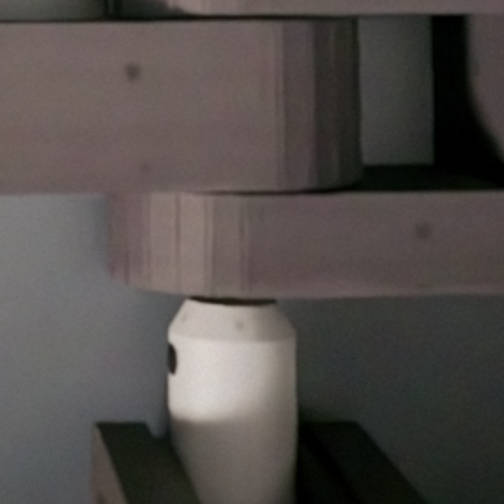

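>>> execute_actions(
  actions=[
    {"rows":[[-0.3904,0.5132,-1.2487,-0.1,0.7126,1.2936,-1,0.2,0.1,-1.0,0,0.9,0.893,-0.2]],"steps":10},
  ],
  pictures=false,
)

>>> execute_actions(
  actions=[
    {"rows":[[-0.3954,0.5165,-1.2541,-0.1,0.7147,1.2886,-1,0.2,0.1,-1.0,0,0.9,0.893,-0.2]]},
  ],
  pictures=false,
)

Scene clock: 126.17 s of 6033.50 s.
left_arm: end_effector_position=(+0.4719, +0.0944, +0.0373) grip_measured=-0.74 end_effector_quat_wxyz=(+0.026, +0.651, -0.758, +0.023) end_effector_velocity=(+0.000, -0.001, +0.000) end_effector_angular_velocity=(-0.000, -0.000, +0.001) | right_arm: end_effector_position=(+0.4646, -0.1618, +0.1411) grip_measured=-0.22 end_effector_quat_wxyz=(+0.000, +0.957, -0.292, +0.000) end_effector_velocity=(-0.000, +0.001, +0.000) end_effector_angular_velocity=(+0.000, -0.000, +0.001)
Joint positions: left_arm=[-0.39   0.513 -1.248 -0.1    0.713  1.294  0.011] | right_arm=[ 0.2    0.1   -1.    -0.     0.9    0.893  0.035]
Joint velocities: left_arm=[-0.001  0.001 -0.003  0.     0.001 -0.002 -0.   ] | right_arm=[ 0.001 -0.     0.    -0.    -0.    -0.     0.   ]
Joint torques (N m, as the arm reports them, + toward a larger angle): left_arm=[ -0.46 -40.93 -18.36   0.36  -1.46   0.47] | right_arm=[ -0.1  -17.   -12.78  -0.3   -1.6    0.63]
Motor temperatures (°C, as the motors report them): left_arm=[29 37 40 33 35 35] | right_arm=[32 32 34 32 38 29]
Steps of this call (steps 1 to 15: the robot went on to your last target; steps 16 to 90: nothing new was sent; then 2.47 s passed at rest; steps 91 to 100: all 10 steps of this action). Readings (joint positions):
91: left_arm=[-0.385 0.510 -1.244 -0.100 0.711 1.298] | right_arm=[0.200 0.100 -1.000 -0.000 0.900 0.893]
92: left_arm=[-0.386 0.511 -1.244 -0.100 0.711 1.297] | right_arm=[0.200 0.100 -1.000 0.000 0.900 0.893]
94: left_arm=[-0.388 0.512 -1.247 -0.100 0.712 1.296] | right_arm=[0.200 0.100 -1.000 0.000 0.900 0.893]
98: left_arm=[-0.390 0.513 -1.248 -0.100 0.712 1.294] | right_arm=[0.200 0.100 -1.000 -0.000 0.900 0.893]
100: the state above

Scene clock: 126.67 s of 6033.50 s.
left_arm: end_effector_position=(+0.4716, +0.0915, +0.0374) grip_measured=-0.74 end_effector_quat_wxyz=(+0.026, +0.651, -0.758, +0.023) end_effector_velocity=(+0.001, -0.001, +0.001) end_effector_angular_velocity=(-0.002, -0.002, +0.000) | right_arm: end_effector_position=(+0.4646, -0.1618, +0.1411) grip_measured=-0.22 end_effector_quat_wxyz=(+0.000, +0.957, -0.292, +0.000) end_effector_velocity=(-0.000, +0.001, +0.000) end_effector_angular_velocity=(+0.000, -0.001, +0.001)
Joint positions: left_arm=[-0.395  0.516 -1.254 -0.1    0.715  1.289  0.011] | right_arm=[ 0.2    0.1   -1.     0.     0.9    0.893  0.035]
Joint velocities: left_arm=[-0.002  0.001 -0.002 -0.002 -0.002 -0.    -0.   ] | right_arm=[ 0.001 -0.     0.     0.    -0.     0.     0.   ]
Joint torques (N m, as the arm reports them, + toward a larger angle): left_arm=[ -1.4  -39.79 -18.17  -0.16  -1.44   0.3 ] | right_arm=[ -0.4  -16.79 -12.91  -0.42  -1.6    0.59]
Motor temperatures (°C, as the motors report them): left_arm=[29 37 40 33 35 35] | right_arm=[32 32 34 32 38 29]
Steps of this call (steps 1 to 15: all 15 steps of this action). Readings (joint positions):
1: left_arm=[-0.390 0.513 -1.249 -0.100 0.713 1.294] | right_arm=[0.200 0.100 -1.000 0.000 0.900 0.893]
2: left_arm=[-0.391 0.514 -1.250 -0.100 0.713 1.293] | right_arm=[0.200 0.100 -1.000 -0.000 0.900 0.893]
4: left_arm=[-0.393 0.515 -1.252 -0.100 0.714 1.291] | right_arm=[0.200 0.100 -1.000 -0.000 0.900 0.893]
8: left_arm=[-0.395 0.516 -1.254 -0.100 0.715 1.289] | right_arm=[0.200 0.100 -1.000 -0.000 0.900 0.893]
15: the state above

>>> execute_actions(
  actions=[
    {"rows":[[-0.4004,0.5197,-1.2594,-0.1,0.7168,1.2836,-1,0.2,0.1,-1.0,0,0.9,0.893,-0.2]],"steps":10},
  ],
  pictures=false,
)

>>> execute_actions(
  actions=[
    {"rows":[[-0.4054,0.523,-1.2648,-0.1,0.7189,1.2786,-1,0.2,0.1,-1.0,0,0.9,0.893,-0.2]],"steps":10},
  ],
  pictures=false,
)

>>> execute_actions(
  actions=[
    {"rows":[[-0.4079,0.5246,-1.2674,-0.1,0.72,1.2761,-1,0.2,0.1,-1.0,0,0.9,0.893,-0.2]],"steps":12},
  ],
  pictures=false,
)

>>> execute_actions(
  actions=[
    {"rows":[[-0.4079,0.5246,-1.2674,-0.1,0.72,1.2761,-0.3,0.2,0.1,-1.0,0,0.9,0.893,-0.2]],"steps":10},
  ],
  pictures=false,
)

>>> execute_actions(
  actions=[
    {"rows":[[-0.3599,0.4972,-1.219,-0.1,0.6989,1.3241,-0.3,0.2,0.1,-1.0,0,0.9,0.893,-0.2]]},
  ],
  pictures=false,
)

>>> execute_actions(
  actions=[
    {"rows":[[-0.3599,0.4972,-1.219,-0.1,0.6989,1.3241,-0.7,0.2,0.1,-1.0,0,0.9,0.893,-0.2]],"steps":12},
  ],
  pictures=false,
)

>>> execute_actions(
  actions=[
    {"rows":[[-0.3599,0.4952,-1.219,-0.1,0.7009,1.3241,-0.7,0.2,0.1,-1.0,0,0.9,0.893,-0.2]],"steps":10},
  ],
  pictures=false,
)

>>> execute_actions(
  actions=[
    {"rows":[[-0.3641,0.4976,-1.223,-0.1,0.7025,1.3199,-0.7,0.2,0.1,-1.0,0,0.9,0.893,-0.2]],"steps":12},
  ],
  pictures=false,
)

>>> execute_actions(
  actions=[
    {"rows":[[-0.3684,0.5,-1.2269,-0.1,0.704,1.3156,-0.7,0.2,0.1,-1.0,0,0.9,0.893,-0.2]]},
  ],
)

Scene clock: 144.93 s of 6033.50 s.
left_arm: end_effector_position=(+0.4714, +0.0899, +0.0374) grip_measured=-0.74 end_effector_quat_wxyz=(+0.026, +0.652, -0.758, +0.022) end_effector_velocity=(+0.001, -0.001, +0.001) end_effector_angular_velocity=(-0.000, -0.001, -0.001) | right_arm: end_effector_position=(+0.4646, -0.1618, +0.1411) grip_measured=-0.22 end_effector_quat_wxyz=(+0.000, +0.957, -0.292, +0.000) end_effector_velocity=(-0.000, -0.001, -0.000) end_effector_angular_velocity=(-0.001, +0.002, -0.001)
Joint positions: left_arm=[-0.398  0.519 -1.258 -0.099  0.718  1.284  0.011] | right_arm=[ 0.2    0.1   -1.    -0.     0.9    0.893  0.035]
Joint velocities: left_arm=[-0.002  0.001 -0.004  0.     0.001 -0.001  0.   ] | right_arm=[-0.001  0.     0.    -0.     0.002  0.     0.   ]
Joint torques (N m, as the arm reports them, + toward a larger angle): left_arm=[ -8.56 -35.07 -19.08  -1.53  -2.5    0.21] | right_arm=[ -0.23 -16.78 -12.83  -0.32  -1.58   0.68]
Motor temperatures (°C, as the motors report them): left_arm=[29 37 40 33 35 35] | right_arm=[32 32 34 32 38 29]
Steps of this call (steps 1 to 15: the robot went on to your last target; steps 16 to 90: nothing new was sent; then 14.93 s passed at rest; steps 91 to 100: all 10 steps of this action). Readings (joint positions):
91: left_arm=[-0.395 0.517 -1.254 -0.100 0.715 1.288] | right_arm=[0.200 0.100 -1.000 0.000 0.900 0.893]
92: left_arm=[-0.396 0.517 -1.255 -0.100 0.715 1.287] | right_arm=[0.200 0.100 -1.000 -0.000 0.900 0.893]
94: left_arm=[-0.397 0.518 -1.257 -0.099 0.717 1.286] | right_arm=[0.200 0.100 -1.000 0.000 0.900 0.893]
98: left_arm=[-0.398 0.518 -1.258 -0.099 0.718 1.284] | right_arm=[0.200 0.100 -1.000 0.000 0.900 0.893]
100: the state above

Scene clock: 145.27 s of 6033.50 s.
left_arm: end_effector_position=(+0.4704, +0.0840, +0.0374) grip_measured=-0.74 end_effector_quat_wxyz=(+0.027, +0.650, -0.759, +0.024) end_effector_velocity=(+0.000, +0.001, +0.000) end_effector_angular_velocity=(+0.002, +0.002, +0.002) | right_arm: end_effector_position=(+0.4646, -0.1618, +0.1411) grip_measured=-0.22 end_effector_quat_wxyz=(+0.000, +0.957, -0.292, +0.000) end_effector_velocity=(-0.000, -0.001, -0.000) end_effector_angular_velocity=(-0.000, +0.001, -0.002)
Joint positions: left_arm=[-0.407  0.523 -1.265 -0.101  0.718  1.279  0.011] | right_arm=[ 0.2    0.1   -1.    -0.     0.9    0.893  0.035]
Joint velocities: left_arm=[ 0.002 -0.001 -0.001  0.001  0.004 -0.001 -0.   ] | right_arm=[-0.001  0.001  0.    -0.     0.001  0.     0.   ]
Joint torques (N m, as the arm reports them, + toward a larger angle): left_arm=[ -0.07 -38.38 -16.91   0.68  -1.18   0.33] | right_arm=[ -0.08 -16.7  -12.96  -0.37  -1.61   0.57]
Motor temperatures (°C, as the motors report them): left_arm=[29 37 40 33 35 35] | right_arm=[32 32 34 32 38 29]
Steps of this call (steps 1 to 10: all 10 steps of this action). Readings (joint positions):
1: left_arm=[-0.398 0.519 -1.259 -0.099 0.718 1.284] | right_arm=[0.200 0.100 -1.000 -0.000 0.900 0.893]
2: left_arm=[-0.399 0.519 -1.259 -0.099 0.719 1.283] | right_arm=[0.200 0.100 -1.000 -0.000 0.900 0.893]
4: left_arm=[-0.404 0.522 -1.263 -0.101 0.717 1.281] | right_arm=[0.200 0.100 -1.000 -0.000 0.900 0.893]
8: left_arm=[-0.408 0.523 -1.265 -0.101 0.717 1.279] | right_arm=[0.200 0.100 -1.000 -0.000 0.900 0.893]
10: the state above

Scene clock: 145.67 s of 6033.50 s.
left_arm: end_effector_position=(+0.4704, +0.0839, +0.0373) grip_measured=-0.74 end_effector_quat_wxyz=(+0.027, +0.651, -0.758, +0.023) end_effector_velocity=(+0.001, -0.000, +0.000) end_effector_angular_velocity=(-0.001, -0.001, +0.001) | right_arm: end_effector_position=(+0.4646, -0.1618, +0.1411) grip_measured=-0.22 end_effector_quat_wxyz=(+0.000, +0.957, -0.292, +0.000) end_effector_velocity=(+0.001, -0.000, +0.001) end_effector_angular_velocity=(+0.001, -0.003, -0.001)
Joint positions: left_arm=[-0.408  0.524 -1.267 -0.1    0.72   1.276  0.011] | right_arm=[ 0.2    0.1   -1.    -0.     0.9    0.893  0.035]
Joint velocities: left_arm=[-0.     0.001 -0.002 -0.    -0.    -0.001  0.   ] | right_arm=[-0.001 -0.002  0.    -0.    -0.001 -0.    -0.   ]
Joint torques (N m, as the arm reports them, + toward a larger angle): left_arm=[ -1.45 -37.39 -17.05   0.22  -1.41   0.41] | right_arm=[ -0.18 -16.79 -12.85  -0.47  -1.56   0.55]
Motor temperatures (°C, as the motors report them): left_arm=[29 37 40 33 35 35] | right_arm=[32 32 34 32 38 29]
Steps of this call (steps 1 to 12: all 12 steps of this action). Readings (joint positions):
1: left_arm=[-0.407 0.523 -1.265 -0.101 0.718 1.279] | right_arm=[0.200 0.100 -1.000 -0.000 0.900 0.893]
2: left_arm=[-0.408 0.524 -1.266 -0.101 0.718 1.278] | right_arm=[0.200 0.100 -1.000 0.000 0.900 0.893]
4: left_arm=[-0.408 0.524 -1.267 -0.100 0.719 1.277] | right_arm=[0.200 0.100 -1.000 0.000 0.900 0.893]
8: left_arm=[-0.408 0.524 -1.267 -0.100 0.720 1.276] | right_arm=[0.200 0.100 -1.000 -0.000 0.900 0.893]
12: the state above

Scene clock: 146.00 s of 6033.50 s.
left_arm: end_effector_position=(+0.4702, +0.0838, +0.0370) grip_measured=-0.32 end_effector_quat_wxyz=(+0.027, +0.651, -0.758, +0.023) end_effector_velocity=(+0.003, -0.001, +0.004) end_effector_angular_velocity=(-0.005, -0.008, +0.003) | right_arm: end_effector_position=(+0.4646, -0.1618, +0.1411) grip_measured=-0.22 end_effector_quat_wxyz=(+0.000, +0.957, -0.292, +0.000) end_effector_velocity=(+0.000, -0.000, -0.001) end_effector_angular_velocity=(-0.000, +0.001, -0.000)
Joint positions: left_arm=[-0.408  0.525 -1.267 -0.1    0.72   1.276  0.03 ] | right_arm=[ 0.2    0.1   -1.    -0.     0.9    0.893  0.035]
Joint velocities: left_arm=[ 0.001 -0.004 -0.005 -0.    -0.    -0.001  0.   ] | right_arm=[-0.     0.002 -0.     0.    -0.001 -0.     0.   ]
Joint torques (N m, as the arm reports them, + toward a larger angle): left_arm=[ -0.34 -40.39 -18.21   0.19  -1.33   0.35] | right_arm=[ -0.27 -16.91 -12.94  -0.38  -1.46   0.48]
Motor temperatures (°C, as the motors report them): left_arm=[29 37 40 33 35 35] | right_arm=[32 32 34 32 38 29]
Steps of this call (steps 1 to 10: all 10 steps of this action). Readings (joint positions):
1: left_arm=[-0.408 0.524 -1.267 -0.100 0.720 1.276] | right_arm=[0.200 0.100 -1.000 -0.000 0.900 0.893]
2: left_arm=[-0.408 0.525 -1.267 -0.100 0.720 1.276] | right_arm=[0.200 0.100 -1.000 0.000 0.900 0.893]
4: left_arm=[-0.408 0.526 -1.266 -0.100 0.720 1.276] | right_arm=[0.200 0.100 -1.000 -0.000 0.900 0.893]
8: left_arm=[-0.408 0.525 -1.267 -0.100 0.720 1.276] | right_arm=[0.200 0.100 -1.000 0.000 0.900 0.893]
10: the state above

Scene clock: 146.50 s of 6033.50 s.
left_arm: end_effector_position=(+0.4746, +0.1119, +0.0363) grip_measured=-0.32 end_effector_quat_wxyz=(+0.025, +0.651, -0.758, +0.024) end_effector_velocity=(+0.001, +0.002, +0.000) end_effector_angular_velocity=(-0.001, -0.002, +0.001) | right_arm: end_effector_position=(+0.4646, -0.1618, +0.1411) grip_measured=-0.22 end_effector_quat_wxyz=(+0.000, +0.957, -0.292, +0.000) end_effector_velocity=(+0.000, -0.001, +0.000) end_effector_angular_velocity=(+0.000, -0.000, -0.002)
Joint positions: left_arm=[-0.361  0.498 -1.22  -0.1    0.699  1.324  0.03 ] | right_arm=[ 0.2    0.1   -1.    -0.     0.9    0.893  0.035]
Joint velocities: left_arm=[ 0.005 -0.003  0.003 -0.001 -0.002  0.005  0.   ] | right_arm=[-0.002 -0.     0.    -0.     0.     0.     0.   ]
Joint torques (N m, as the arm reports them, + toward a larger angle): left_arm=[ -0.55 -39.66 -17.86   0.22  -1.33   0.34] | right_arm=[ -0.18 -16.96 -12.84  -0.38  -1.64   0.59]
Motor temperatures (°C, as the motors report them): left_arm=[29 37 40 33 35 35] | right_arm=[32 32 34 32 38 29]
Steps of this call (steps 1 to 15: all 15 steps of this action). Readings (joint positions):
1: left_arm=[-0.408 0.525 -1.267 -0.100 0.720 1.277] | right_arm=[0.200 0.100 -1.000 -0.000 0.900 0.893]
2: left_arm=[-0.405 0.522 -1.263 -0.100 0.717 1.282] | right_arm=[0.200 0.100 -1.000 -0.000 0.900 0.893]
4: left_arm=[-0.384 0.510 -1.242 -0.100 0.709 1.301] | right_arm=[0.200 0.100 -1.000 0.000 0.900 0.893]
8: left_arm=[-0.363 0.500 -1.224 -0.100 0.701 1.319] | right_arm=[0.200 0.100 -1.000 0.000 0.900 0.893]
15: the state above

Scene clock: 146.90 s of 6033.50 s.
left_arm: end_effector_position=(+0.4746, +0.1122, +0.0363) grip_measured=-0.58 end_effector_quat_wxyz=(+0.025, +0.651, -0.758, +0.024) end_effector_velocity=(+0.000, +0.000, -0.000) end_effector_angular_velocity=(+0.000, +0.000, +0.001) | right_arm: end_effector_position=(+0.4646, -0.1618, +0.1411) grip_measured=-0.22 end_effector_quat_wxyz=(+0.000, +0.957, -0.292, +0.000) end_effector_velocity=(-0.000, -0.000, -0.000) end_effector_angular_velocity=(-0.001, +0.002, -0.001)
Joint positions: left_arm=[-0.36   0.497 -1.219 -0.1    0.699  1.324  0.019] | right_arm=[ 0.2    0.1   -1.    -0.     0.9    0.893  0.035]
Joint velocities: left_arm=[ 0.001  0.    -0.     0.    -0.    -0.001 -0.   ] | right_arm=[-0.001  0.     0.     0.     0.002 -0.    -0.   ]
Joint torques (N m, as the arm reports them, + toward a larger angle): left_arm=[  0.34 -39.27 -17.82   0.59  -1.31   0.18] | right_arm=[ -0.17 -16.97 -12.97  -0.36  -1.59   0.53]
Motor temperatures (°C, as the motors report them): left_arm=[29 37 40 33 35 35] | right_arm=[32 32 34 32 38 29]
Steps of this call (steps 1 to 12: all 12 steps of this action). Readings (joint positions):
1: left_arm=[-0.361 0.497 -1.219 -0.100 0.699 1.324] | right_arm=[0.200 0.100 -1.000 -0.000 0.900 0.893]
2: left_arm=[-0.360 0.497 -1.219 -0.100 0.699 1.324] | right_arm=[0.200 0.100 -1.000 0.000 0.900 0.893]
4: left_arm=[-0.360 0.497 -1.219 -0.100 0.699 1.324] | right_arm=[0.200 0.100 -1.000 0.000 0.900 0.893]
8: left_arm=[-0.360 0.497 -1.219 -0.100 0.699 1.324] | right_arm=[0.200 0.100 -1.000 -0.000 0.900 0.893]
12: the state above

Scene clock: 147.23 s of 6033.50 s.
left_arm: end_effector_position=(+0.4746, +0.1124, +0.0371) grip_measured=-0.58 end_effector_quat_wxyz=(+0.025, +0.651, -0.758, +0.024) end_effector_velocity=(+0.000, -0.001, +0.001) end_effector_angular_velocity=(-0.000, -0.001, -0.001) | right_arm: end_effector_position=(+0.4646, -0.1618, +0.1411) grip_measured=-0.22 end_effector_quat_wxyz=(+0.000, +0.957, -0.292, +0.000) end_effector_velocity=(-0.000, -0.001, +0.000) end_effector_angular_velocity=(-0.000, +0.000, -0.002)
Joint positions: left_arm=[-0.36   0.495 -1.219 -0.1    0.701  1.324  0.019] | right_arm=[ 0.2    0.1   -1.     0.     0.9    0.893  0.035]
Joint velocities: left_arm=[-0.001 -0.001 -0.001  0.001  0.001 -0.001  0.   ] | right_arm=[-0.001 -0.001  0.     0.     0.001  0.    -0.   ]
Joint torques (N m, as the arm reports them, + toward a larger angle): left_arm=[ -0.33 -39.9  -18.02   0.34  -1.11   0.28] | right_arm=[ -0.25 -16.7  -12.97  -0.3   -1.53   0.69]
Motor temperatures (°C, as the motors report them): left_arm=[29 37 40 33 35 35] | right_arm=[32 32 34 32 38 29]
Steps of this call (steps 1 to 10: all 10 steps of this action). Readings (joint positions):
1: left_arm=[-0.360 0.497 -1.219 -0.100 0.699 1.324] | right_arm=[0.200 0.100 -1.000 0.000 0.900 0.893]
2: left_arm=[-0.360 0.497 -1.219 -0.100 0.699 1.324] | right_arm=[0.200 0.100 -1.000 -0.000 0.900 0.893]
4: left_arm=[-0.360 0.496 -1.219 -0.100 0.700 1.324] | right_arm=[0.200 0.100 -1.000 0.000 0.900 0.893]
8: left_arm=[-0.360 0.495 -1.219 -0.100 0.701 1.324] | right_arm=[0.200 0.100 -1.000 -0.000 0.900 0.893]
10: the state above

Scene clock: 147.63 s of 6033.50 s.
left_arm: end_effector_position=(+0.4741, +0.1105, +0.0369) grip_measured=-0.58 end_effector_quat_wxyz=(+0.025, +0.652, -0.758, +0.023) end_effector_velocity=(-0.000, -0.001, -0.000) end_effector_angular_velocity=(-0.000, -0.000, -0.000) | right_arm: end_effector_position=(+0.4646, -0.1618, +0.1411) grip_measured=-0.22 end_effector_quat_wxyz=(+0.000, +0.957, -0.292, +0.000) end_effector_velocity=(-0.000, -0.000, +0.001) end_effector_angular_velocity=(-0.000, +0.000, -0.001)
Joint positions: left_arm=[-0.363  0.498 -1.222 -0.1    0.703  1.32   0.019] | right_arm=[ 0.2    0.1   -1.     0.     0.9    0.893  0.035]
Joint velocities: left_arm=[-0.001  0.001 -0.001 -0.     0.    -0.001 -0.   ] | right_arm=[-0.001 -0.001  0.    -0.     0.001  0.     0.   ]
Joint torques (N m, as the arm reports them, + toward a larger angle): left_arm=[ -2.73 -40.95 -19.64  -0.44  -1.63   0.4 ] | right_arm=[  0.05 -16.88 -12.97  -0.39  -1.57   0.59]
Motor temperatures (°C, as the motors report them): left_arm=[29 37 40 33 35 35] | right_arm=[32 32 34 32 38 29]
Steps of this call (steps 1 to 12: all 12 steps of this action). Readings (joint positions):
1: left_arm=[-0.360 0.495 -1.219 -0.100 0.701 1.324] | right_arm=[0.200 0.100 -1.000 -0.000 0.900 0.893]
2: left_arm=[-0.360 0.496 -1.220 -0.100 0.701 1.323] | right_arm=[0.200 0.100 -1.000 0.000 0.900 0.893]
4: left_arm=[-0.362 0.497 -1.221 -0.100 0.702 1.322] | right_arm=[0.200 0.100 -1.000 0.000 0.900 0.893]
8: left_arm=[-0.363 0.498 -1.222 -0.100 0.703 1.320] | right_arm=[0.200 0.100 -1.000 -0.000 0.900 0.893]
12: the state above

Scene clock: 148.13 s of 6033.50 s.
left_arm: end_effector_position=(+0.4738, +0.1071, +0.0373) grip_measured=-0.58 end_effector_quat_wxyz=(+0.025, +0.651, -0.758, +0.024) end_effector_velocity=(+0.001, -0.000, +0.001) end_effector_angular_velocity=(-0.001, -0.001, +0.002) | right_arm: end_effector_position=(+0.4646, -0.1618, +0.1411) grip_measured=-0.22 end_effector_quat_wxyz=(+0.000, +0.957, -0.292, +0.000) end_effector_velocity=(+0.000, -0.001, -0.000) end_effector_angular_velocity=(-0.000, +0.000, -0.002)
Joint positions: left_arm=[-0.369  0.5   -1.227 -0.1    0.704  1.316  0.019] | right_arm=[ 0.2    0.1   -1.    -0.     0.9    0.893  0.035]
Joint velocities: left_arm=[ 0.    -0.    -0.001 -0.001  0.    -0.001 -0.   ] | right_arm=[-0.002  0.    -0.    -0.     0.     0.    -0.   ]
Joint torques (N m, as the arm reports them, + toward a larger angle): left_arm=[ -0.22 -40.23 -18.57   0.39  -1.3    0.29] | right_arm=[ -0.1  -16.7  -12.8   -0.38  -1.56   0.67]
Motor temperatures (°C, as the motors report them): left_arm=[29 37 40 33 35 35] | right_arm=[32 32 34 32 38 29]
Steps of this call (steps 1 to 15: all 15 steps of this action). Readings (joint positions):
1: left_arm=[-0.363 0.498 -1.222 -0.100 0.703 1.320] | right_arm=[0.200 0.100 -1.000 -0.000 0.900 0.893]
2: left_arm=[-0.364 0.498 -1.223 -0.100 0.703 1.319] | right_arm=[0.200 0.100 -1.000 -0.000 0.900 0.893]
4: left_arm=[-0.367 0.499 -1.225 -0.100 0.703 1.317] | right_arm=[0.200 0.100 -1.000 0.000 0.900 0.893]
8: left_arm=[-0.369 0.500 -1.227 -0.100 0.704 1.316] | right_arm=[0.200 0.100 -1.000 0.000 0.900 0.893]
15: the state above
camera_calibration (this result's frames):
cam_left_wrist: T_world_to_cam=[[-0.989285, 0.144436, 0.0213003, 0.482467], [0.142419, 0.986813, -0.0769196, -0.104679], [-0.0321294, -0.0730619, -0.99681, 0.19182], [0, 0, 0, 1]] pos_world=[0.498369, 0.0476282, 0.17288]
cam_right_wrist: T_world_to_cam=[[-0.549347, -0.835585, 0.00393388, 0.148967], [-0.835593, 0.549332, -0.00418355, 0.543329], [0.0013347, -0.00558534, -0.999984, 0.266062], [0, 0, 0, 1]] pos_world=[0.535481, -0.172507, 0.267745]

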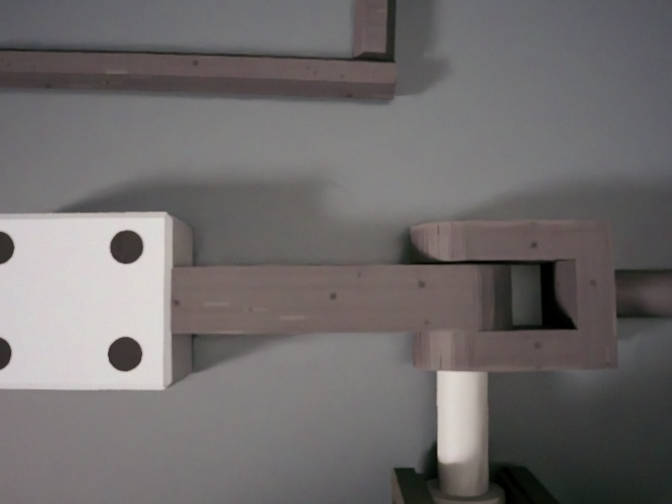

